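# Load the bolts and battery into the steel pan

## Task

Get every bolt and the battery into the steel pan and keep all other objects out of it. The items must stay in the pan without the robot supporting them, and everything must be settled shortly after you stop. At the end, open the grippers and pull the arms away.

## Robot and tools

ROBOT. There are two six-joint arms, left_arm and right_arm, each with a parallel two-finger gripper and a fisheye wrist camera (cam_left_wrist, cam_right_wrist, both 504x504 pixels). Their bases sit at (-0.034, +0.255, 0) m for left_arm and (-0.009, -0.332, 0) m for right_arm. Joint ranges in rad, from base outward: waist -2.618 to 3.054, shoulder 0 to 3.142, elbow 0 to 3.142, wrist pitch -1.571 to 1.571, wrist yaw -1.571 to 1.571, wrist roll -2.094 to 2.094. An elbow never quite straightens fully.

FRAMES. Reported poses use one scene frame: origin on the table surface midway between the arms, +x out across the table, +z up, left_arm on the +y side. The arm names do not tell you which side of a picture is which. Each gripper also has its own axes: its fingers extend along its +z and close along its y. end_effector_position is the point between the finger pads, roughly 1 cm short of the tips. Printed hand positions can be somewhat wrong, especially with the arm stretched out.

THE 14-NUMBER ROW. Every motion command is a row of 14 numbers, each in [-1, 1], one row covering both arms even if only one moves: left dx, dy, dz, rx, ry, rz, opening, then right dx, dy, dz, rx, ry, rz, opening. The first six of each arm are an offset, not a pose: they are expressed in that gripper's own axes and counted from the gripper pose in the latest result that showed it (before any such result in the scene, or for later calls within one reply, from where the gripper is when the command begins). 1.0 stands for 0.6 m of travel or 180 degrees; rx, ry, rz form a single rotation vector. The opening is absolute: +1 fully open (0.094 m), -1 closed. Because offsets are counted from that reference, all zeros pulls the arm back to it rather than freezing it.

execute_actions. Argument actions is a list with zero or one item; optional pictures (boolean) turns images on or off (default on). Empty list: just report the state. Item {"rows": [...], "steps": n}: 1 to 15 rows, n from 1 to 15 (default 15), each step 1/30 s; each row is used for one step and the final row repeats to fill the remaining steps. Every row is counted from the same reference pose, not from the previous row. Item {"steps": n} without rows is a wait of up to 300 steps, counted from the previous result, so your thinking time is included. A refused call does nothing.

move. target is one 14-number row as above. speed is the path's top speed in m/s, 0.002 to 0.5 (default 0.25); rotation is capped at twice that in rad/s. Each gripper follows a straight line, both finishing together, over 0.5 to 10 s (cut off at 10 s if longer), taking the shorter turn. Paths ignore obstacles and the other arm; grippers lag, drift and may overshoot the speed near full reach. The opening is sent at the start. Its result adds a move: line with the ending (done, off_target, moving, held, fault), any limits (paced = the pose sent was clipped; held = some steps were blocked, after which the arm may lurch quickly) and each gripper's remaining distance. Faster contact hits harder; aiming deeper past a contact pushes harder.

wait: seconds from 0 to 10; the robot gets nothing new. zoom_image: camera (cam_left_wrist or cam_right_wrist) and region [x0, y0, x1, y1] in image pixels from the top-left, at most 504 by 504. read_manual: only licence text, no motion. finished_scene: pass the current scene number; it cannot be undone and reports success. Replying with no tool call ends everything.

CONTROL BEHAVIOUR. Each step the commanded pose is clipped to 70 mm and 16 degrees from the measured pose, then solved by damped inverse kinematics, favouring position over orientation. After an action ends an arm only continues to its last clipped pose, so check the result and send the remainder. Arms usually end a centimetre or more low; to hold an arm in place, send the correction back to its wanted pose in the first call of a reply and zeros afterwards, raising the aim if it still sags. The simulation keeps running while you think and write.

RESULT LINES. The state line gives, per arm, position in metres and quat_wxyz in the scene frame. grip_measured is the finger opening on the command scale; the last Joint positions value is the opening in metres; readings may be off by about 1 mm. A Hand target line shows where the controller is driving each gripper. A pose unreachable line or HELD marks steps the clearance check altered or blocked. FAULT and OVER-TEMPERATURE FAULT lines report stops. Camera calibration (fisheye, K, D, T_world_to_cam) is supplied and may be slightly off.

GRIPPING. Fingers are driven to the opening you write. To hold something, command about 0.03 under the grip_measured it reads when closed on the object; a smaller gap gives a lighter hold. Pads push with about 50 to 62 N at most, less on parts under about 2 mm thick, with a short spike at first touch. Held parts may occasionally be tugged and loose objects nudged.

HEAT. Holding loads warms motors: MOTOR HOT from 75 °C, a 10 s stop of that arm at 90 °C, and at 100 °C the arm goes limp and falls until it cools.

AVOID. Arms colliding or pressing on each other, objects dropped, knocked or pushed off the table, slamming into things, hard shoves, and leaving the gripper holding items in the pan. Release, retreat and let everything settle before finishing.

Each tool is called after "Emit:" as name([rows], argument=value, ...), one row to a line, values as JSON.

## Session

Emit:
execute_actions(actions=[])

Scene clock: 0.00 s of 5100.00 s.
left_arm: end_effector_position=(+0.4356, +0.0089, +0.1854) grip_measured=+1.000 end_effector_quat_wxyz=(+0.261, -0.217, +0.867, -0.366) | right_arm: end_effector_position=(+0.0125, -0.1423, +0.1106) grip_measured=+1.000 end_effector_quat_wxyz=(-0.013, +0.892, -0.452, -0.011)
Joint positions: left_arm=[-0.374  1.83   1.436 -0.267  0.241 -1.014  0.094] | right_arm=[ 1.258  1.227  0.954 -1.266 -0.012 -0.758  0.094]
Joint velocities: left_arm=[-0.007  0.002  0.002 -0.022 -0.022 -0.081  0.   ] | right_arm=[ 0.007 -0.012 -0.007  0.007 -0.051 -0.022  0.   ]
Hand target (left_arm): +0.438, +0.008, +0.201; +0.275, -0.211, +0.860, -0.375
Hand target (right_arm): +0.012, -0.139, +0.115; -0.023, +0.891, -0.452, -0.017

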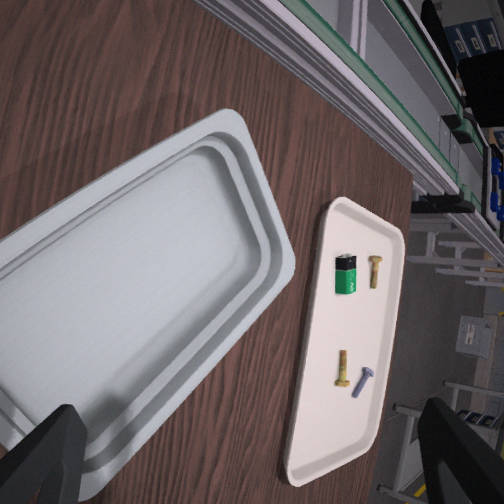

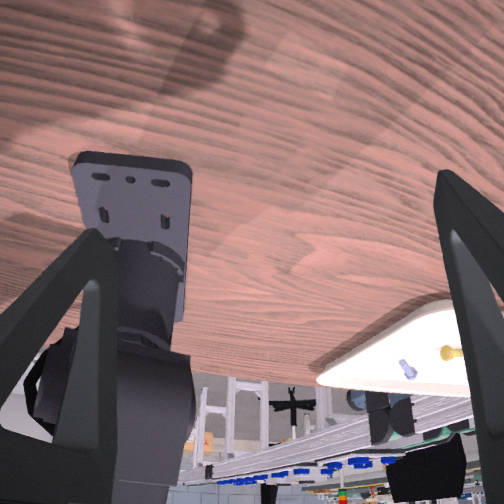

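Emit:
move(target=[-0.043,0.312,-0.37,0,0,0,1,0.647,-0.185,-0.1,0,0,-0.3,1])

Scene clock: 15.57 s of 5100.00 s.
left_arm: end_effector_position=(+0.2835, +0.2568, +0.1699) grip_measured=+1.000 end_effector_quat_wxyz=(+0.243, -0.230, +0.867, -0.370) | right_arm: end_effector_position=(+0.3324, -0.3956, +0.1608) grip_measured=+1.000 end_effector_quat_wxyz=(+0.231, +0.859, -0.450, +0.081)
Joint positions: left_arm=[ 0.45   1.303  0.931 -0.709  0.81  -0.312  0.094] | right_arm=[-0.132  1.92   1.762 -1.52   0.483 -2.095  0.094]
Joint velocities: left_arm=[-0.017 -0.012  0.002 -0.066  0.037  0.066  0.   ] | right_arm=[ 0.012 -0.002  0.007  0.022  0.007 -0.022  0.   ]
Hand target (left_arm): +0.285, +0.257, +0.180; +0.255, -0.220, +0.864, -0.375
Hand target (right_arm): +0.333, -0.395, +0.168; +0.236, +0.861, -0.442, +0.081
Off the commanded pose (left_arm): 0.016 m, 2 deg.
Off the commanded pose (right_arm): 0.004 m, 63 deg; orientation clipped at the last step of the last action.
joint sent to its limit (right arm) — the command would take joint 4 (wrist pitch) past its lower limit and joint 6 (wrist roll) past its lower limit, so those joints were sent only as far as their limits.
After step 90, 9.37 s passed at rest.
move: off_target (left_arm, right_arm); limits=paced
camera_calibration (this result's frames):
cam_left_wrist: T_world_to_cam=[[0.180623, -0.653007, 0.735498, -0.0115405], [-0.981172, -0.171621, 0.0885835, 0.356679], [0.0683813, -0.73765, -0.671711, 0.38], [0, 0, 0, 1]] pos_world=[0.326063, 0.333985, 0.232142]
cam_right_wrist: T_world_to_cam=[[0.93291, 0.269511, -0.238835, -0.156179], [0.266385, -0.0702021, 0.961307, -0.277268], [0.242316, -0.960435, -0.137286, -0.33764], [0, 0, 0, 1]] pos_world=[0.301377, -0.301654, 0.182886]

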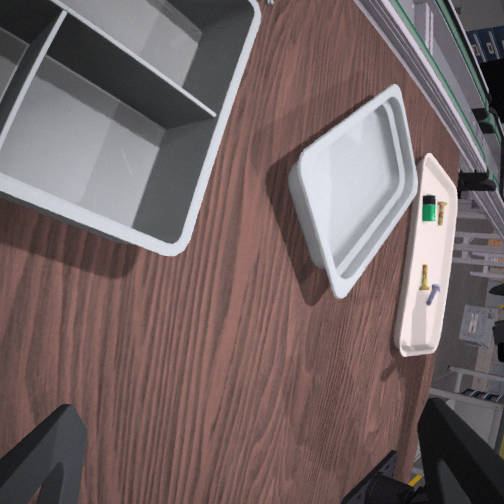

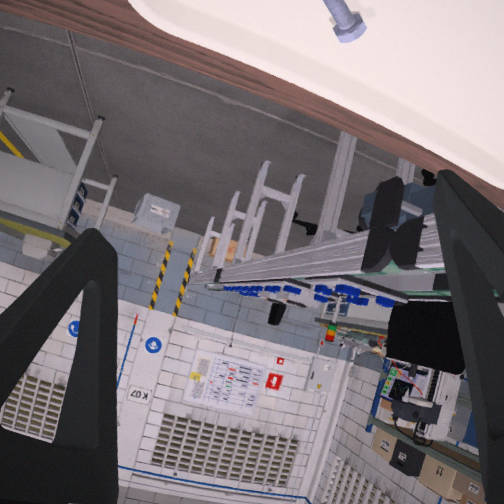

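Emit:
move(target=[0,0,0,0,0,0,1,0.05,-0.05,0.03,-0.064,-0.182,0.676,1], speed=0.5)

Scene clock: 23.00 s of 5100.00 s.
left_arm: end_effector_position=(+0.2835, +0.2570, +0.1697) grip_measured=+1.000 end_effector_quat_wxyz=(+0.244, -0.230, +0.867, -0.369) | right_arm: end_effector_position=(+0.3697, -0.4106, +0.1398) grip_measured=+1.000 end_effector_quat_wxyz=(-0.019, -0.008, +1.000, -0.001)
Joint positions: left_arm=[ 0.45   1.303  0.931 -0.709  0.809 -0.312  0.094] | right_arm=[-0.388  2.07   1.98  -1.518  0.011 -0.218  0.094]
Joint velocities: left_arm=[-0.022  0.007  0.012 -0.051 -0.051  0.022  0.   ] | right_arm=[ 0.007 -0.012  0.002  0.066  0.007 -0.007  0.   ]
Hand target (left_arm): +0.284, +0.257, +0.170; +0.243, -0.230, +0.867, -0.370
Hand target (right_arm): +0.373, -0.412, +0.147; +0.002, -0.001, +1.000, -0.003
Off the commanded pose (left_arm): 0.000 m, 0 deg.
Off the commanded pose (right_arm): 0.007 m, 2 deg.
After step 90, 1.50 s passed at rest.
move: done
camera_calibration (this result's frames):
cam_left_wrist: T_world_to_cam=[[0.181496, -0.65378, 0.734596, -0.0111734], [-0.981, -0.172436, 0.08891, 0.356843], [0.0685429, -0.736775, -0.672655, 0.379926], [0, 0, 0, 1]] pos_world=[0.32605, 0.334148, 0.23204]
cam_right_wrist: T_world_to_cam=[[-0.246116, -0.969217, -0.00666343, -0.297088], [-0.508778, 0.123338, 0.852017, 0.113224], [-0.824968, 0.213085, -0.523472, 0.566538], [0, 0, 0, 1]] pos_world=[0.451863, -0.422629, 0.198118]

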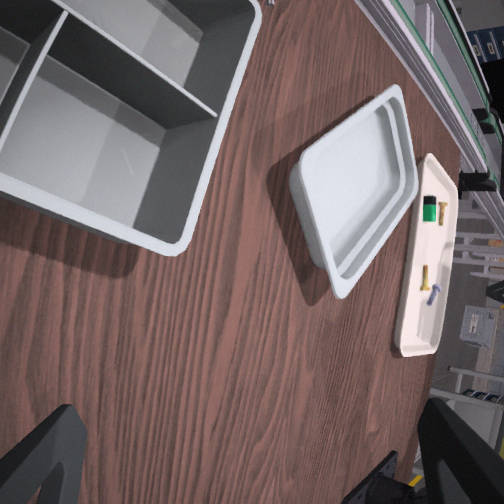

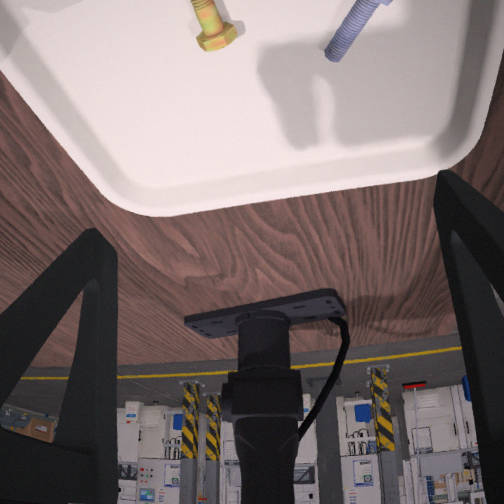

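Emit:
move(target=[0,0,0,0,0,0,1,-0.15,0.03,0.03,0,0,0,1])

Scene clock: 28.93 s of 5100.00 s.
left_arm: end_effector_position=(+0.2836, +0.2572, +0.1695) grip_measured=+1.000 end_effector_quat_wxyz=(+0.244, -0.230, +0.867, -0.368) | right_arm: end_effector_position=(+0.4535, -0.3917, +0.1027) grip_measured=+1.000 end_effector_quat_wxyz=(+0.006, -0.012, +1.000, -0.005)
Joint positions: left_arm=[ 0.45   1.303  0.931 -0.709  0.807 -0.312  0.094] | right_arm=[-0.313  2.413  2.4   -1.544  0.009 -0.152  0.094]
Joint velocities: left_arm=[ 0.002  0.007 -0.002  0.007  0.037 -0.022  0.   ] | right_arm=[-0.027 -0.017  0.002  0.007  0.007 -0.051  0.   ]
Hand target (left_arm): +0.284, +0.257, +0.170; +0.244, -0.230, +0.867, -0.369
Hand target (right_arm): +0.458, -0.392, +0.117; +0.025, -0.009, +1.000, -0.007
Off the commanded pose (left_arm): 0.000 m, 0 deg.
Off the commanded pose (right_arm): 0.016 m, 3 deg.
joint sent to its limit (right arm) — the command would take joint 4 (wrist pitch) past its lower limit, so that joint was sent only as far as its limit.
After step 90, 2.00 s passed at rest.
move: off_target (right_arm)
camera_calibration (this result's frames):
cam_left_wrist: T_world_to_cam=[[0.182369, -0.654552, 0.733692, -0.0108065], [-0.980827, -0.173251, 0.0892354, 0.357008], [0.0687035, -0.735898, -0.673597, 0.379852], [0, 0, 0, 1]] pos_world=[0.326037, 0.334311, 0.231938]
cam_right_wrist: T_world_to_cam=[[-0.237163, -0.971397, -0.0119029, -0.262772], [-0.552796, 0.124867, 0.823908, 0.208601], [-0.798855, 0.20198, -0.566598, 0.600458], [0, 0, 0, 1]] pos_world=[0.532673, -0.402585, 0.165223]

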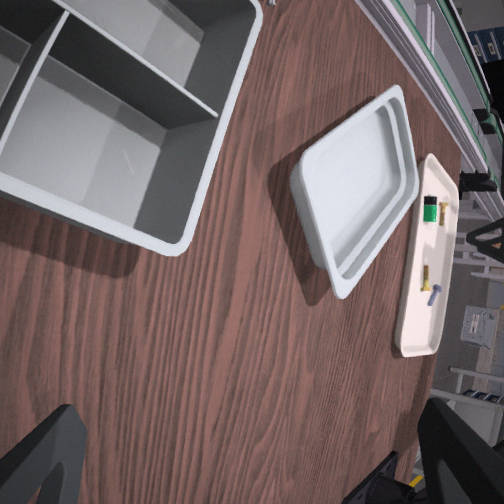

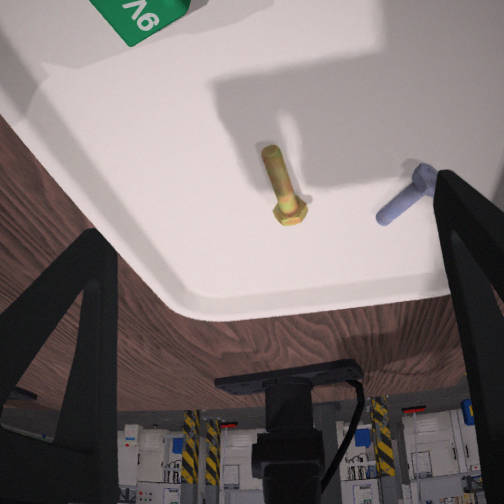

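Emit:
move(target=[0,0,0,0,0,0,1,0.128,0.018,0.12,0,0,0,0.2])

Scene clock: 33.60 s of 5100.00 s.
left_arm: end_effector_position=(+0.2836, +0.2574, +0.1693) grip_measured=+1.000 end_effector_quat_wxyz=(+0.244, -0.230, +0.867, -0.368) | right_arm: end_effector_position=(+0.3745, -0.3816, +0.0276) grip_measured=+0.202 end_effector_quat_wxyz=(-0.008, -0.012, +1.000, -0.003)
Joint positions: left_arm=[ 0.45   1.303  0.931 -0.709  0.806 -0.312  0.094] | right_arm=[-0.313  2.081  1.547 -1.052  0.009 -0.151  0.056]
Joint velocities: left_arm=[-0.012  0.012 -0.022 -0.037  0.066  0.051  0.   ] | right_arm=[-0.012 -0.012  0.017  0.081  0.022 -0.066  0.001]
Hand target (left_arm): +0.284, +0.257, +0.170; +0.244, -0.230, +0.867, -0.368
Hand target (right_arm): +0.376, -0.383, +0.031; +0.006, -0.012, +1.000, -0.005
Off the commanded pose (left_arm): 0.000 m, 0 deg.
Off the commanded pose (right_arm): 0.004 m, 2 deg.
After step 90, 0.43 s passed at rest.
move: done
camera_calibration (this result's frames):
cam_left_wrist: T_world_to_cam=[[0.183242, -0.655321, 0.732787, -0.0104399], [-0.980653, -0.174066, 0.0895596, 0.357173], [0.0688628, -0.73502, -0.674539, 0.379777], [0, 0, 0, 1]] pos_world=[0.326023, 0.334474, 0.231837]
cam_right_wrist: T_world_to_cam=[[-0.23857, -0.971087, -0.00862506, -0.272064], [-0.528736, 0.122436, 0.839909, 0.215192], [-0.814569, 0.204937, -0.542659, 0.499052], [0, 0, 0, 1]] pos_world=[0.455386, -0.392819, 0.087727]

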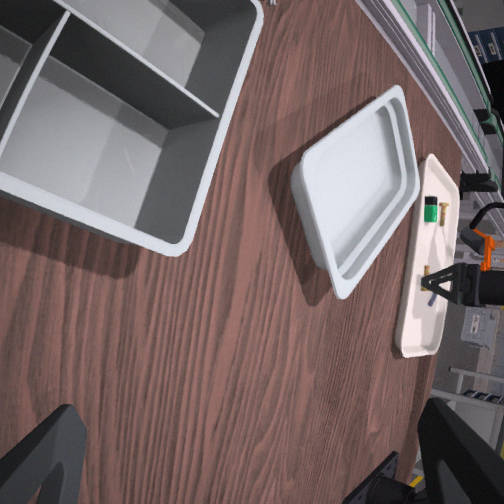

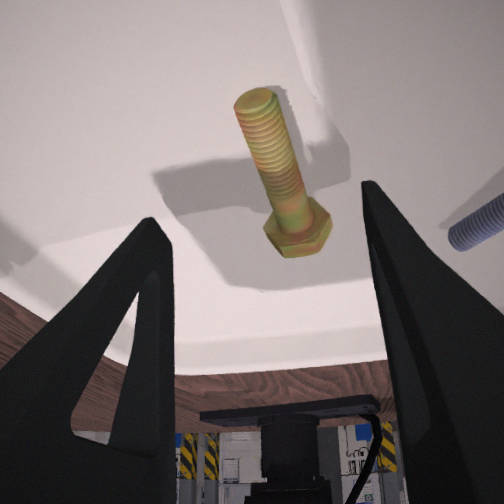

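Roughly centred.

Emit:
move(target=[0,0,0,0,0,0,1,-0.005,-0.004,0.022,0,0,0,0.2], speed=0.05)

Emit:
move(target=[0,0,0,0,0,0,1,0,0,0,0,0,0,-0.9])

Scene clock: 38.30 s of 5100.00 s.
left_arm: end_effector_position=(+0.2836, +0.2575, +0.1692) grip_measured=+1.000 end_effector_quat_wxyz=(+0.244, -0.231, +0.868, -0.367) | right_arm: end_effector_position=(+0.3746, -0.3816, +0.0183) grip_measured=+0.202 end_effector_quat_wxyz=(-0.016, -0.012, +1.000, -0.002)
Joint positions: left_arm=[ 0.45   1.303  0.931 -0.709  0.804 -0.312  0.094] | right_arm=[-0.313  2.106  1.547 -1.042  0.009 -0.151  0.056]
Joint velocities: left_arm=[ 0.002 -0.002  0.012 -0.037 -0.007 -0.007  0.   ] | right_arm=[ 0.002  0.017  0.022 -0.007 -0.051  0.007  0.001]
Hand target (left_arm): +0.284, +0.257, +0.169; +0.244, -0.230, +0.867, -0.368
Hand target (right_arm): +0.377, -0.384, +0.014; -0.008, -0.012, +1.000, -0.003
Off the commanded pose (left_arm): 0.000 m, 0 deg.
Off the commanded pose (right_arm): 0.005 m, 1 deg.
After step 90, 1.00 s passed at rest.
move: done
camera_calibration (this result's frames):
cam_left_wrist: T_world_to_cam=[[0.183897, -0.655897, 0.732107, -0.010165], [-0.980522, -0.174678, 0.0898021, 0.357297], [0.0689816, -0.734361, -0.675245, 0.379721], [0, 0, 0, 1]] pos_world=[0.326013, 0.334597, 0.231761]
cam_right_wrist: T_world_to_cam=[[-0.238317, -0.971163, -0.00689908, -0.272293], [-0.516006, 0.1206, 0.848053, 0.217397], [-0.822766, 0.205665, -0.529867, 0.497173], [0, 0, 0, 1]] pos_world=[0.456342, -0.39291, 0.0771925]

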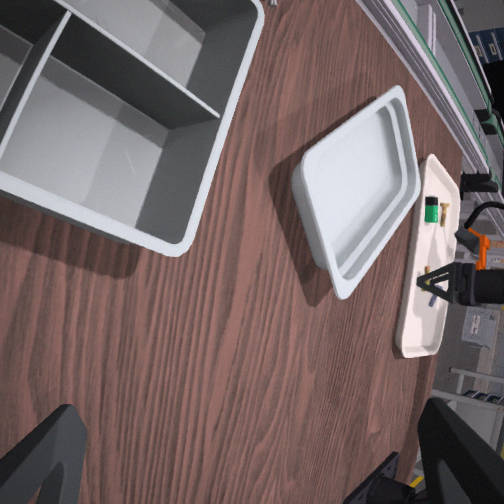

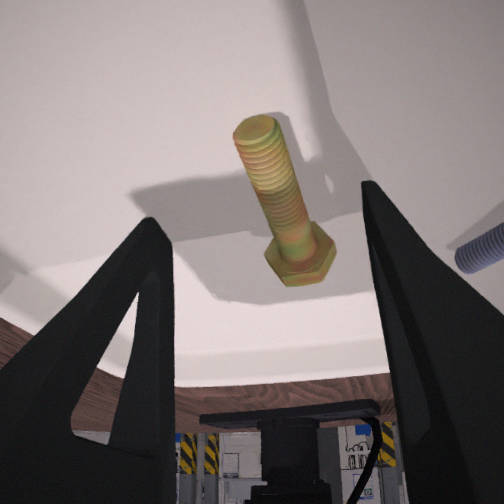

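Scene clock: 38.80 s of 5100.00 s.
left_arm: end_effector_position=(+0.2836, +0.2578, +0.1690) grip_measured=+1.000 end_effector_quat_wxyz=(+0.244, -0.231, +0.868, -0.367) | right_arm: end_effector_position=(+0.3746, -0.3815, +0.0183) grip_measured=-0.723 end_effector_quat_wxyz=(-0.016, -0.012, +1.000, -0.002)
Joint positions: left_arm=[ 0.45   1.303  0.931 -0.709  0.803 -0.312  0.094] | right_arm=[-0.313  2.106  1.547 -1.042  0.008 -0.151  0.013]
Joint velocities: left_arm=[ 0.017 -0.002 -0.022 -0.066 -0.022 -0.095  0.   ] | right_arm=[ 0.012 -0.002 -0.012 -0.037  0.007  0.022 -0.   ]
Hand target (left_arm): +0.284, +0.258, +0.169; +0.244, -0.231, +0.868, -0.367
Hand target (right_arm): +0.375, -0.382, +0.018; -0.016, -0.012, +1.000, -0.002
Off the commanded pose (left_arm): 0.000 m, 0 deg.
Off the commanded pose (right_arm): 0.000 m, 0 deg.
move: done
camera_calibration (this result's frames):
cam_left_wrist: T_world_to_cam=[[0.18477, -0.656664, 0.731199, -0.0097988], [-0.980347, -0.175493, 0.0901244, 0.357463], [0.069139, -0.733481, -0.676184, 0.379646], [0, 0, 0, 1]] pos_world=[0.325999, 0.334761, 0.231659]
cam_right_wrist: T_world_to_cam=[[-0.238339, -0.971152, -0.00765672, -0.272132], [-0.516085, 0.11997, 0.848094, 0.217179], [-0.82271, 0.206085, -0.52979, 0.497296], [0, 0, 0, 1]] pos_world=[0.456354, -0.392822, 0.0771906]

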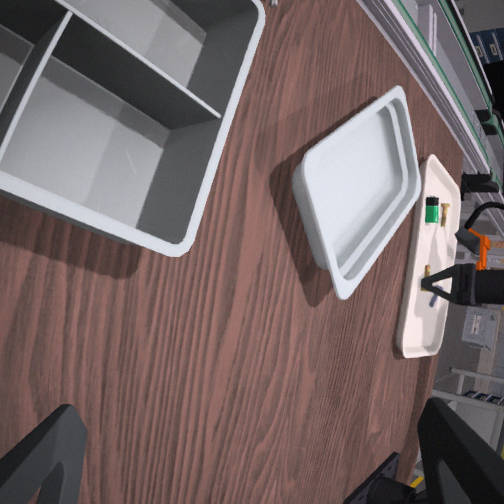

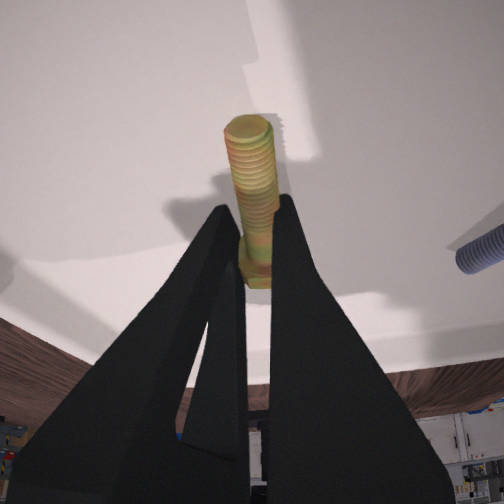

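Emit:
move(target=[0,0,0,0,0,0,1,0,0,-0.18,0,0,0,-0.8])

Emit:
move(target=[0,0,0,0,0,0,1,-0.1,0.47,-0.02,0,0,0,-0.8])

Scene clock: 41.97 s of 5100.00 s.
left_arm: end_effector_position=(+0.2836, +0.2580, +0.1689) grip_measured=+1.000 end_effector_quat_wxyz=(+0.244, -0.231, +0.868, -0.366) | right_arm: end_effector_position=(+0.3764, -0.3817, +0.1183) grip_measured=-0.723 end_effector_quat_wxyz=(-0.022, -0.012, +1.000, -0.001)
Joint positions: left_arm=[ 0.45   1.303  0.931 -0.709  0.801 -0.312  0.094] | right_arm=[-0.313  2.076  1.902 -1.441  0.008 -0.151  0.013]
Joint velocities: left_arm=[-0.002  0.002  0.007  0.022  0.022 -0.066  0.   ] | right_arm=[-0.002 -0.012 -0.012  0.007  0.007 -0.095 -0.001]
Hand target (left_arm): +0.284, +0.258, +0.169; +0.244, -0.231, +0.868, -0.366
Hand target (right_arm): +0.380, -0.380, +0.126; -0.015, -0.012, +1.000, -0.002
Off the commanded pose (left_arm): 0.000 m, 0 deg.
Off the commanded pose (right_arm): 0.008 m, 1 deg.
move: done
camera_calibration (this result's frames):
cam_left_wrist: T_world_to_cam=[[0.185644, -0.657429, 0.73029, -0.00943278], [-0.980171, -0.176309, 0.0904457, 0.357628], [0.0692952, -0.7326, -0.677123, 0.37957], [0, 0, 0, 1]] pos_world=[0.325986, 0.334924, 0.231558]
cam_right_wrist: T_world_to_cam=[[-0.238432, -0.97114, -0.00609673, -0.2713], [-0.504482, 0.11849, 0.855253, 0.127575], [-0.829848, 0.206996, -0.518175, 0.553494], [0, 0, 0, 1]] pos_world=[0.458988, -0.393158, 0.176044]

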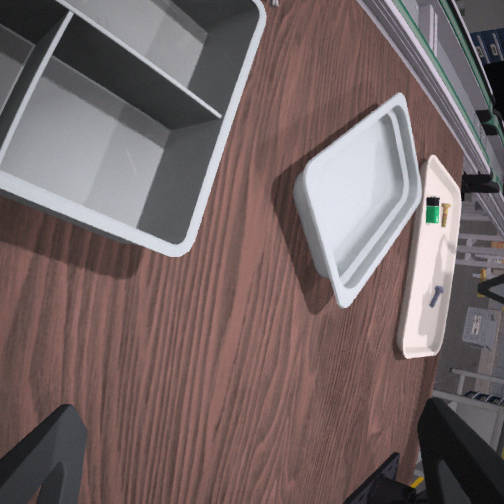

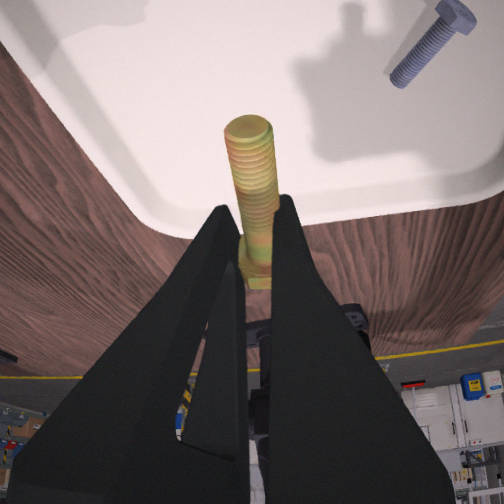

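Scene clock: 43.70 s of 5100.00 s.
left_arm: end_effector_position=(+0.2836, +0.2582, +0.1687) grip_measured=+1.000 end_effector_quat_wxyz=(+0.244, -0.231, +0.868, -0.365) | right_arm: end_effector_position=(+0.4270, -0.0947, +0.1145) grip_measured=-0.723 end_effector_quat_wxyz=(+0.044, -0.019, +0.998, +0.042)
Joint positions: left_arm=[ 0.45   1.303  0.931 -0.709  0.8   -0.312  0.094] | right_arm=[ 0.298  2.479  2.562 -1.538 -0.037  0.448  0.013]
Joint velocities: left_arm=[ 0.002 -0.017 -0.002 -0.007  0.007  0.066  0.   ] | right_arm=[ 0.007  0.007 -0.017 -0.007  0.022  0.081  0.   ]
Hand target (left_arm): +0.284, +0.258, +0.169; +0.244, -0.231, +0.868, -0.366
Hand target (right_arm): +0.431, -0.097, +0.126; +0.055, -0.012, +0.997, +0.048
Off the commanded pose (left_arm): 0.000 m, 0 deg.
Off the commanded pose (right_arm): 0.014 m, 9 deg.
joint sent to its limit (right arm) — the command would take joint 4 (wrist pitch) past its lower limit, so that joint was sent only as far as its limit.
move: off_target (right_arm)
camera_calibration (this result's frames):
cam_left_wrist: T_world_to_cam=[[0.186517, -0.658192, 0.72938, -0.00906699], [-0.979994, -0.177125, 0.0907658, 0.357794], [0.0694503, -0.731717, -0.678061, 0.379493], [0, 0, 0, 1]] pos_world=[0.325972, 0.335088, 0.231457]
cam_right_wrist: T_world_to_cam=[[-0.218004, -0.968249, -0.122348, 0.0242619], [-0.613652, 0.0385138, 0.788636, 0.169018], [-0.758884, 0.247005, -0.602564, 0.517213], [0, 0, 0, 1]] pos_world=[0.501512, -0.110772, 0.181329]

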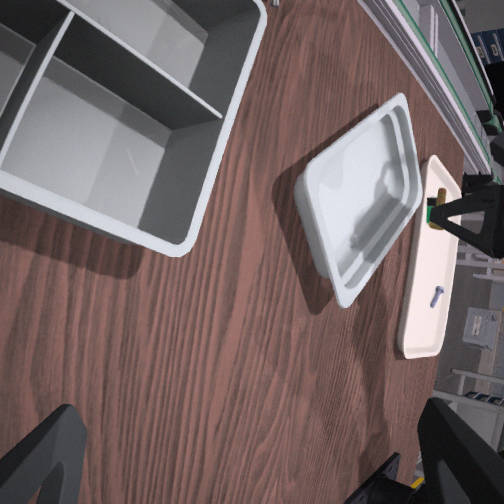

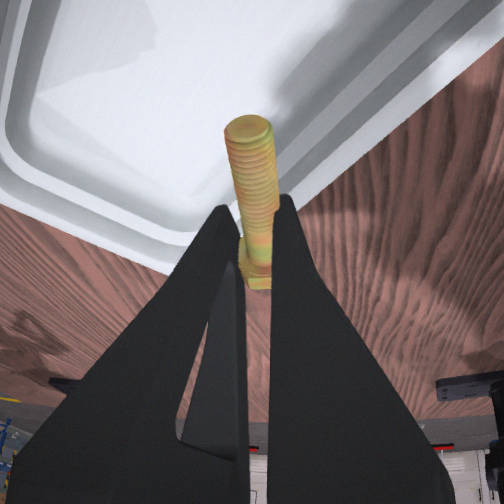

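Emit:
move(target=[0,0,0,0,0,0,1,-0.02,0.03,0.12,0,0,0,-0.8], speed=0.1)

Scene clock: 46.77 s of 5100.00 s.
left_arm: end_effector_position=(+0.2836, +0.2583, +0.1686) grip_measured=+1.000 end_effector_quat_wxyz=(+0.244, -0.232, +0.868, -0.365) | right_arm: end_effector_position=(+0.4414, -0.0765, +0.0434) grip_measured=-0.723 end_effector_quat_wxyz=(+0.033, -0.018, +0.999, +0.038)
Joint positions: left_arm=[ 0.45   1.303  0.931 -0.709  0.799 -0.312  0.094] | right_arm=[ 0.316  2.588  2.48  -1.37  -0.037  0.467  0.013]
Joint velocities: left_arm=[ 0.027 -0.002  0.002 -0.007  0.051 -0.007  0.   ] | right_arm=[-0.017  0.007 -0.002  0.007  0.007 -0.066  0.001]
Hand target (left_arm): +0.284, +0.258, +0.169; +0.244, -0.231, +0.868, -0.365
Hand target (right_arm): +0.444, -0.071, +0.045; +0.043, -0.019, +0.998, +0.043
Off the commanded pose (left_arm): 0.000 m, 0 deg.
Off the commanded pose (right_arm): 0.007 m, 1 deg.
move: done
camera_calibration (this result's frames):
cam_left_wrist: T_world_to_cam=[[0.187172, -0.658763, 0.728696, -0.0087928], [-0.979861, -0.177738, 0.0910052, 0.357919], [0.0695658, -0.731054, -0.678764, 0.379435], [0, 0, 0, 1]] pos_world=[0.325961, 0.335211, 0.231382]
cam_right_wrist: T_world_to_cam=[[-0.221916, -0.969038, -0.108251, 0.0374769], [-0.596005, 0.0469415, 0.801608, 0.225484], [-0.771707, 0.242407, -0.587969, 0.485517], [0, 0, 0, 1]] pos_world=[0.517383, -0.0919609, 0.108776]

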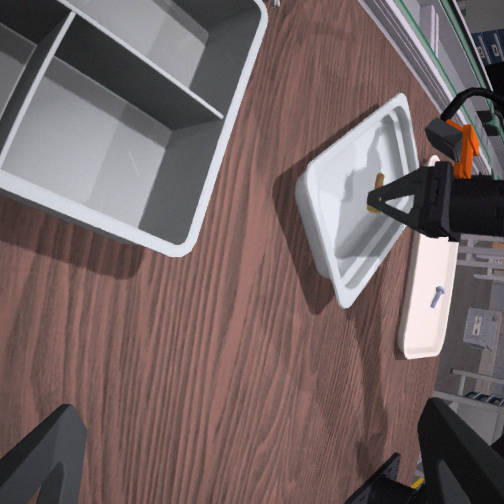

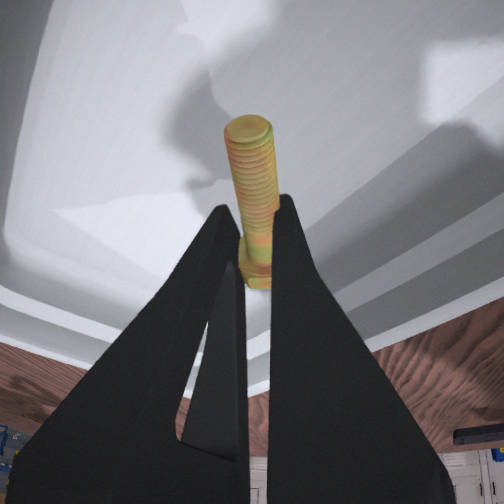

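Emit:
move(target=[0,0,0,0,0,0,1,0,0,0.025,0,0,0,-0.8], speed=0.1)

Emit:
move(target=[0,0,0,0,0,0,1,0,0,0,0,0,0,-0.2])

Emit:
move(target=[0,0,0,0,0,0,1,0,0,-0.16,0,0,0,-0.2])

Emit:
move(target=[0,0,0,0,0,0,1,0.17,-0.62,-0.03,0.024,0.021,0.225,0.1])

Scene clock: 51.73 s of 5100.00 s.
left_arm: end_effector_position=(+0.2836, +0.2585, +0.1684) grip_measured=+1.000 end_effector_quat_wxyz=(+0.244, -0.232, +0.869, -0.364) | right_arm: end_effector_position=(+0.4396, -0.0775, +0.0311) grip_measured=-0.723 end_effector_quat_wxyz=(+0.027, -0.018, +0.999, +0.035)
Joint positions: left_arm=[ 0.45   1.303  0.931 -0.709  0.797 -0.312  0.094] | right_arm=[ 0.316  2.588  2.432 -1.335 -0.037  0.467  0.013]
Joint velocities: left_arm=[-0.002  0.017  0.007 -0.007  0.007  0.007  0.   ] | right_arm=[-0.002 -0.002 -0.012 -0.007 -0.022  0.081  0.   ]
Hand target (left_arm): +0.284, +0.258, +0.169; +0.244, -0.232, +0.868, -0.365
Hand target (right_arm): +0.442, -0.076, +0.029; +0.032, -0.018, +0.999, +0.038
Off the commanded pose (left_arm): 0.000 m, 0 deg.
Off the commanded pose (right_arm): 0.004 m, 1 deg.
After step 90, 1.13 s passed at rest.
move: done
camera_calibration (this result's frames):
cam_left_wrist: T_world_to_cam=[[0.188045, -0.659524, 0.727783, -0.00842741], [-0.979683, -0.178554, 0.0913234, 0.358086], [0.0697189, -0.730169, -0.6797, 0.379358], [0, 0, 0, 1]] pos_world=[0.325947, 0.335375, 0.231281]
cam_right_wrist: T_world_to_cam=[[-0.223164, -0.969724, -0.0991639, 0.0349718], [-0.586315, 0.0522629, 0.808396, 0.230275], [-0.778738, 0.238546, -0.580226, 0.47964], [0, 0, 0, 1]] pos_world=[0.516332, -0.0925381, 0.0956146]

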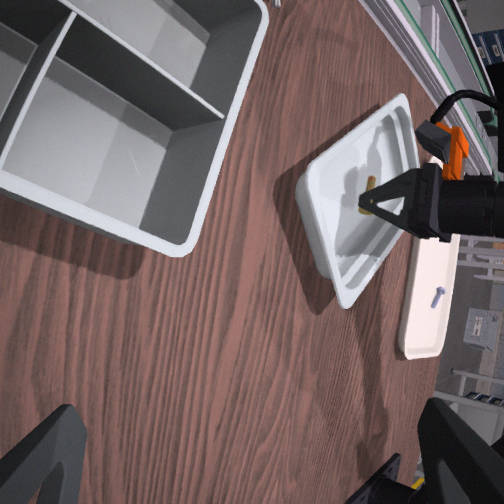

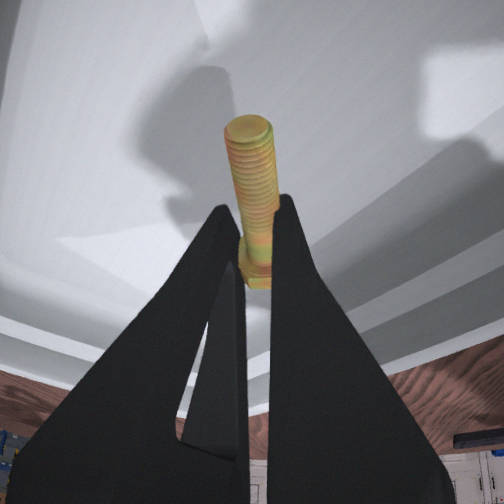

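Scene clock: 52.23 s of 5100.00 s.
left_arm: end_effector_position=(+0.2836, +0.2588, +0.1682) grip_measured=+1.000 end_effector_quat_wxyz=(+0.244, -0.232, +0.869, -0.363) | right_arm: end_effector_position=(+0.4395, -0.0774, +0.0311) grip_measured=-0.202 end_effector_quat_wxyz=(+0.027, -0.018, +0.999, +0.035)
Joint positions: left_arm=[ 0.45   1.303  0.931 -0.709  0.796 -0.312  0.094] | right_arm=[ 0.316  2.588  2.432 -1.335 -0.037  0.467  0.037]
Joint velocities: left_arm=[-0.007 -0.007 -0.007  0.022 -0.007 -0.022  0.   ] | right_arm=[ 0.007 -0.007 -0.007  0.081 -0.037 -0.051 -0.   ]
Hand target (left_arm): +0.284, +0.259, +0.168; +0.244, -0.232, +0.869, -0.364
Hand target (right_arm): +0.440, -0.077, +0.031; +0.027, -0.018, +0.999, +0.035
Off the commanded pose (left_arm): 0.000 m, 0 deg.
Off the commanded pose (right_arm): 0.000 m, 0 deg.
move: done
camera_calibration (this result's frames):
cam_left_wrist: T_world_to_cam=[[0.188918, -0.660282, 0.726868, -0.00806225], [-0.979504, -0.179371, 0.0916405, 0.358252], [0.0698708, -0.729283, -0.680635, 0.37928], [0, 0, 0, 1]] pos_world=[0.325932, 0.335539, 0.231181]
cam_right_wrist: T_world_to_cam=[[-0.223153, -0.969697, -0.0994463, 0.0350282], [-0.586168, 0.0519757, 0.808521, 0.23016], [-0.778852, 0.238716, -0.580004, 0.479658], [0, 0, 0, 1]] pos_world=[0.516311, -0.0924978, 0.095598]

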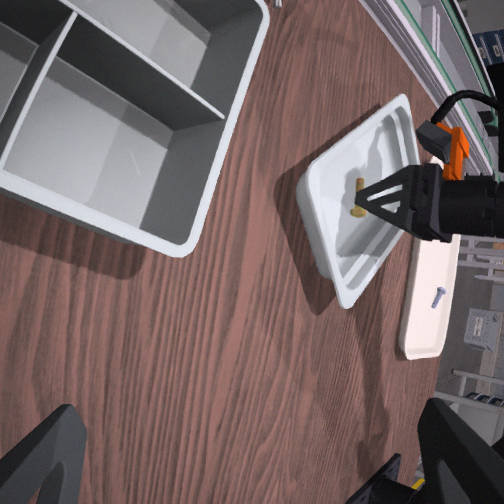

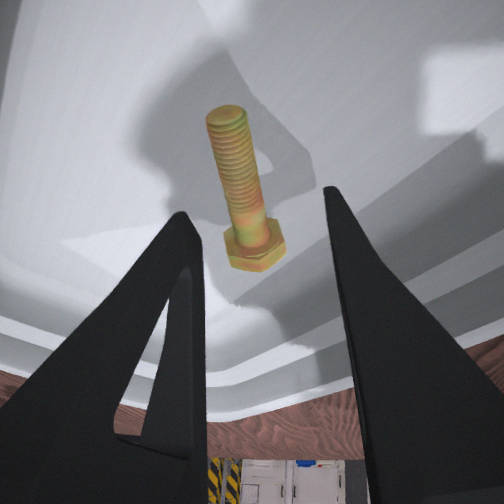

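Scene clock: 53.20 s of 5100.00 s.
left_arm: end_effector_position=(+0.2836, +0.2589, +0.1681) grip_measured=+1.000 end_effector_quat_wxyz=(+0.244, -0.232, +0.869, -0.363) | right_arm: end_effector_position=(+0.4339, -0.0805, +0.1160) grip_measured=-0.202 end_effector_quat_wxyz=(+0.060, -0.019, +0.997, +0.053)
Joint positions: left_arm=[ 0.45   1.303  0.931 -0.709  0.795 -0.312  0.094] | right_arm=[ 0.316  2.521  2.642 -1.536 -0.037  0.467  0.037]
Joint velocities: left_arm=[-0.017 -0.012 -0.032 -0.037  0.037  0.007  0.   ] | right_arm=[-0.002 -0.002  0.002  0.051  0.007 -0.037 -0.   ]
Hand target (left_arm): +0.284, +0.259, +0.168; +0.244, -0.232, +0.869, -0.363
Hand target (right_arm): +0.435, -0.083, +0.127; +0.068, -0.018, +0.996, +0.057
Off the commanded pose (left_arm): 0.000 m, 0 deg.
Off the commanded pose (right_arm): 0.011 m, 4 deg.
joint sent to its limit (right arm) — the command would take joint 4 (wrist pitch) past its lower limit, so that joint was sent only as far as its limit.
move: off_target (right_arm)
camera_calibration (this result's frames):
cam_left_wrist: T_world_to_cam=[[0.189573, -0.66085, 0.726182, -0.00778853], [-0.979369, -0.179984, 0.0918776, 0.358377], [0.069984, -0.728618, -0.681336, 0.379221], [0, 0, 0, 1]] pos_world=[0.325921, 0.335662, 0.231106]
cam_right_wrist: T_world_to_cam=[[-0.21482, -0.965122, -0.149643, 0.0418151], [-0.638939, 0.0229968, 0.768913, 0.183495], [-0.738654, 0.26079, -0.621594, 0.514464], [0, 0, 0, 1]] pos_world=[0.506236, -0.0980306, 0.184954]

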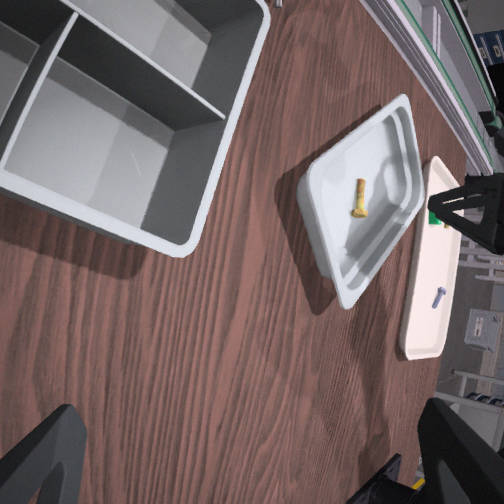

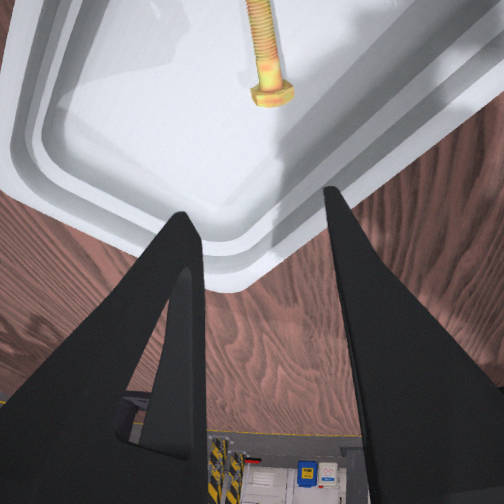

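Scene clock: 55.23 s of 5100.00 s.
left_arm: end_effector_position=(+0.2836, +0.2591, +0.1679) grip_measured=+1.000 end_effector_quat_wxyz=(+0.244, -0.233, +0.869, -0.362) | right_arm: end_effector_position=(+0.3395, -0.4585, +0.0886) grip_measured=+0.098 end_effector_quat_wxyz=(+0.007, +0.335, +0.942, +0.025)
Joint positions: left_arm=[ 0.45   1.303  0.931 -0.709  0.793 -0.312  0.094] | right_arm=[-0.561  1.944  1.595 -1.208 -0.051  0.309  0.052]
Joint velocities: left_arm=[-0.007  0.007  0.002 -0.022 -0.051  0.007  0.   ] | right_arm=[ 0.012  0.007  0.012  0.007 -0.007 -0.037  0.001]
Hand target (left_arm): +0.284, +0.259, +0.168; +0.244, -0.232, +0.869, -0.363
Hand target (right_arm): +0.344, -0.458, +0.090; +0.014, +0.328, +0.944, +0.025
Off the commanded pose (left_arm): 0.000 m, 0 deg.
Off the commanded pose (right_arm): 0.010 m, 1 deg.
move: done
camera_calibration (this result's frames):
cam_left_wrist: T_world_to_cam=[[0.190447, -0.661605, 0.725265, -0.00742377], [-0.979189, -0.180802, 0.0921928, 0.358545], [0.0701339, -0.727729, -0.682269, 0.379142], [0, 0, 0, 1]] pos_world=[0.325906, 0.335827, 0.231006]
cam_right_wrist: T_world_to_cam=[[-0.811219, -0.580615, -0.0693528, 0.0242395], [-0.361882, 0.405336, 0.839491, 0.227895], [-0.45931, 0.706108, -0.53893, 0.62822], [0, 0, 0, 1]] pos_world=[0.390682, -0.521892, 0.148932]

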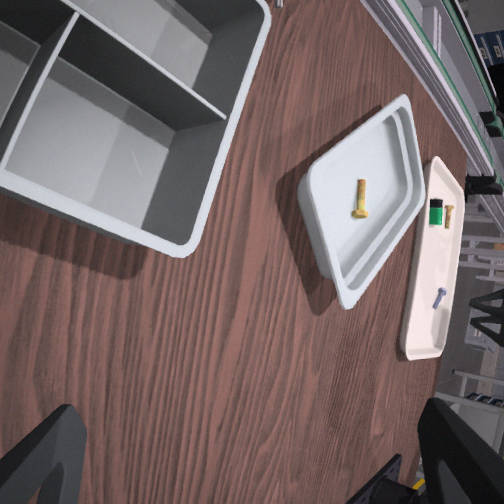

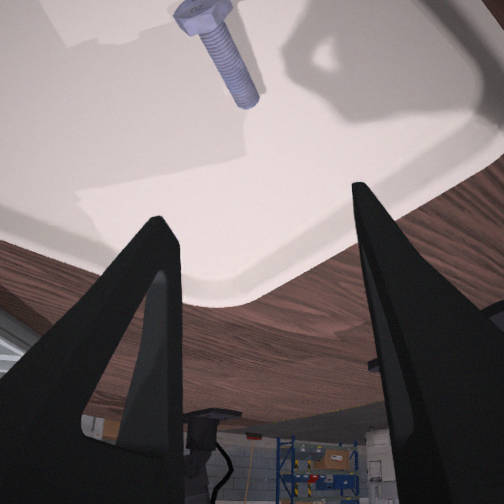

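Emit:
move(target=[0,0,0,0,0,0,1,-0.012,0.017,0.12,0,0,0,0.1], speed=0.1)

Emit:
move(target=[0,0,0,0,0,0,1,0,0,0,0,0,0,-0.9])

Scene clock: 59.17 s of 5100.00 s.
left_arm: end_effector_position=(+0.2836, +0.2593, +0.1678) grip_measured=+1.000 end_effector_quat_wxyz=(+0.244, -0.233, +0.869, -0.362) | right_arm: end_effector_position=(+0.3494, -0.4549, +0.0196) grip_measured=+0.098 end_effector_quat_wxyz=(-0.000, +0.337, +0.941, +0.026)
Joint positions: left_arm=[ 0.45   1.303  0.931 -0.709  0.792 -0.312  0.094] | right_arm=[-0.543  2.048  1.463 -0.986 -0.051  0.331  0.052]
Joint velocities: left_arm=[-0.012 -0.002  0.002  0.066 -0.022 -0.022  0.   ] | right_arm=[-0.002 -0.007 -0.002 -0.037  0.051  0.007 -0.001]
Hand target (left_arm): +0.284, +0.259, +0.168; +0.244, -0.233, +0.869, -0.362
Hand target (right_arm): +0.352, -0.452, +0.017; +0.007, +0.336, +0.942, +0.026
Off the commanded pose (left_arm): 0.000 m, 0 deg.
Off the commanded pose (right_arm): 0.006 m, 1 deg.
move: done
camera_calibration (this result's frames):
cam_left_wrist: T_world_to_cam=[[0.191102, -0.66217, 0.724576, -0.00715036], [-0.979053, -0.181415, 0.0924285, 0.35867], [0.0702456, -0.727062, -0.682969, 0.379083], [0, 0, 0, 1]] pos_world=[0.325895, 0.33595, 0.230931]
cam_right_wrist: T_world_to_cam=[[-0.814093, -0.577493, -0.0612781, 0.0318149], [-0.348859, 0.401954, 0.846599, 0.281774], [-0.464274, 0.710588, -0.528692, 0.59665], [0, 0, 0, 1]] pos_world=[0.401209, -0.518859, 0.0788439]

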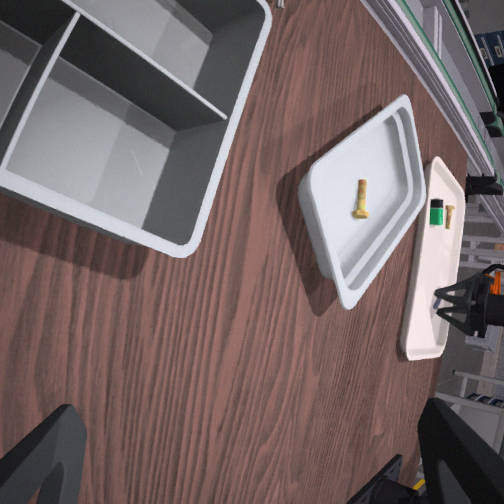

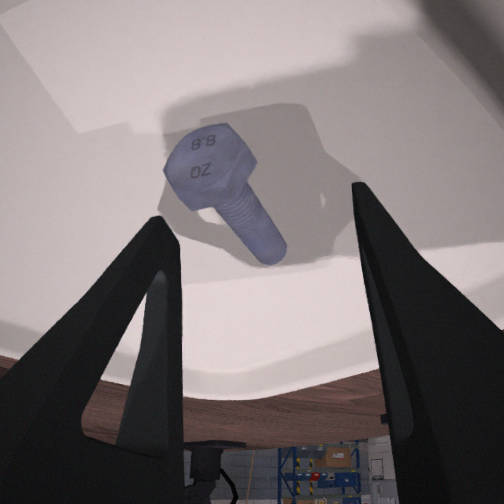

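Scene clock: 59.67 s of 5100.00 s.
left_arm: end_effector_position=(+0.2836, +0.2594, +0.1677) grip_measured=+1.000 end_effector_quat_wxyz=(+0.244, -0.233, +0.869, -0.361) | right_arm: end_effector_position=(+0.3494, -0.4549, +0.0196) grip_measured=-0.862 end_effector_quat_wxyz=(+0.000, +0.337, +0.941, +0.026)
Joint positions: left_arm=[ 0.45   1.303  0.931 -0.709  0.791 -0.312  0.094] | right_arm=[-0.543  2.048  1.463 -0.986 -0.052  0.331  0.006]
Joint velocities: left_arm=[-0.012 -0.012  0.007 -0.007  0.007 -0.051  0.   ] | right_arm=[-0.012 -0.002 -0.002 -0.051 -0.081 -0.051  0.001]
Hand target (left_arm): +0.284, +0.259, +0.168; +0.244, -0.233, +0.869, -0.362
Hand target (right_arm): +0.349, -0.455, +0.020; -0.000, +0.337, +0.941, +0.026
Off the commanded pose (left_arm): 0.000 m, 0 deg.
Off the commanded pose (right_arm): 0.000 m, 0 deg.
move: done
camera_calibration (this result's frames):
cam_left_wrist: T_world_to_cam=[[0.191757, -0.662734, 0.723887, -0.00687707], [-0.978917, -0.182028, 0.0926635, 0.358796], [0.0703566, -0.726394, -0.683667, 0.379023], [0, 0, 0, 1]] pos_world=[0.325884, 0.336073, 0.230857]
cam_right_wrist: T_world_to_cam=[[-0.814085, -0.577471, -0.0615931, 0.0318847], [-0.348972, 0.401652, 0.846696, 0.281653], [-0.464203, 0.710777, -0.5285, 0.596675], [0, 0, 0, 1]] pos_world=[0.401224, -0.518817, 0.0788315]

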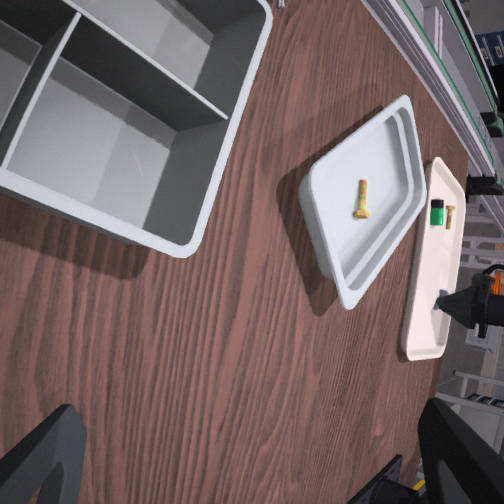

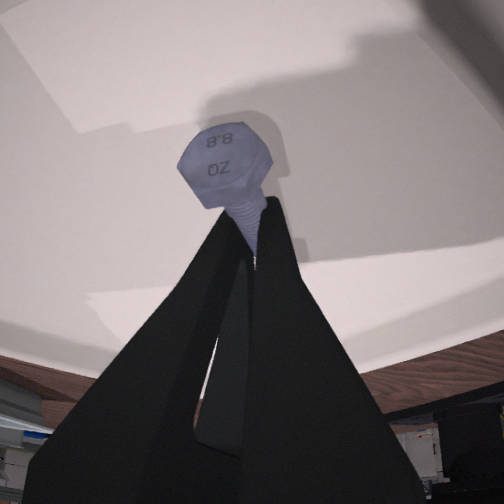

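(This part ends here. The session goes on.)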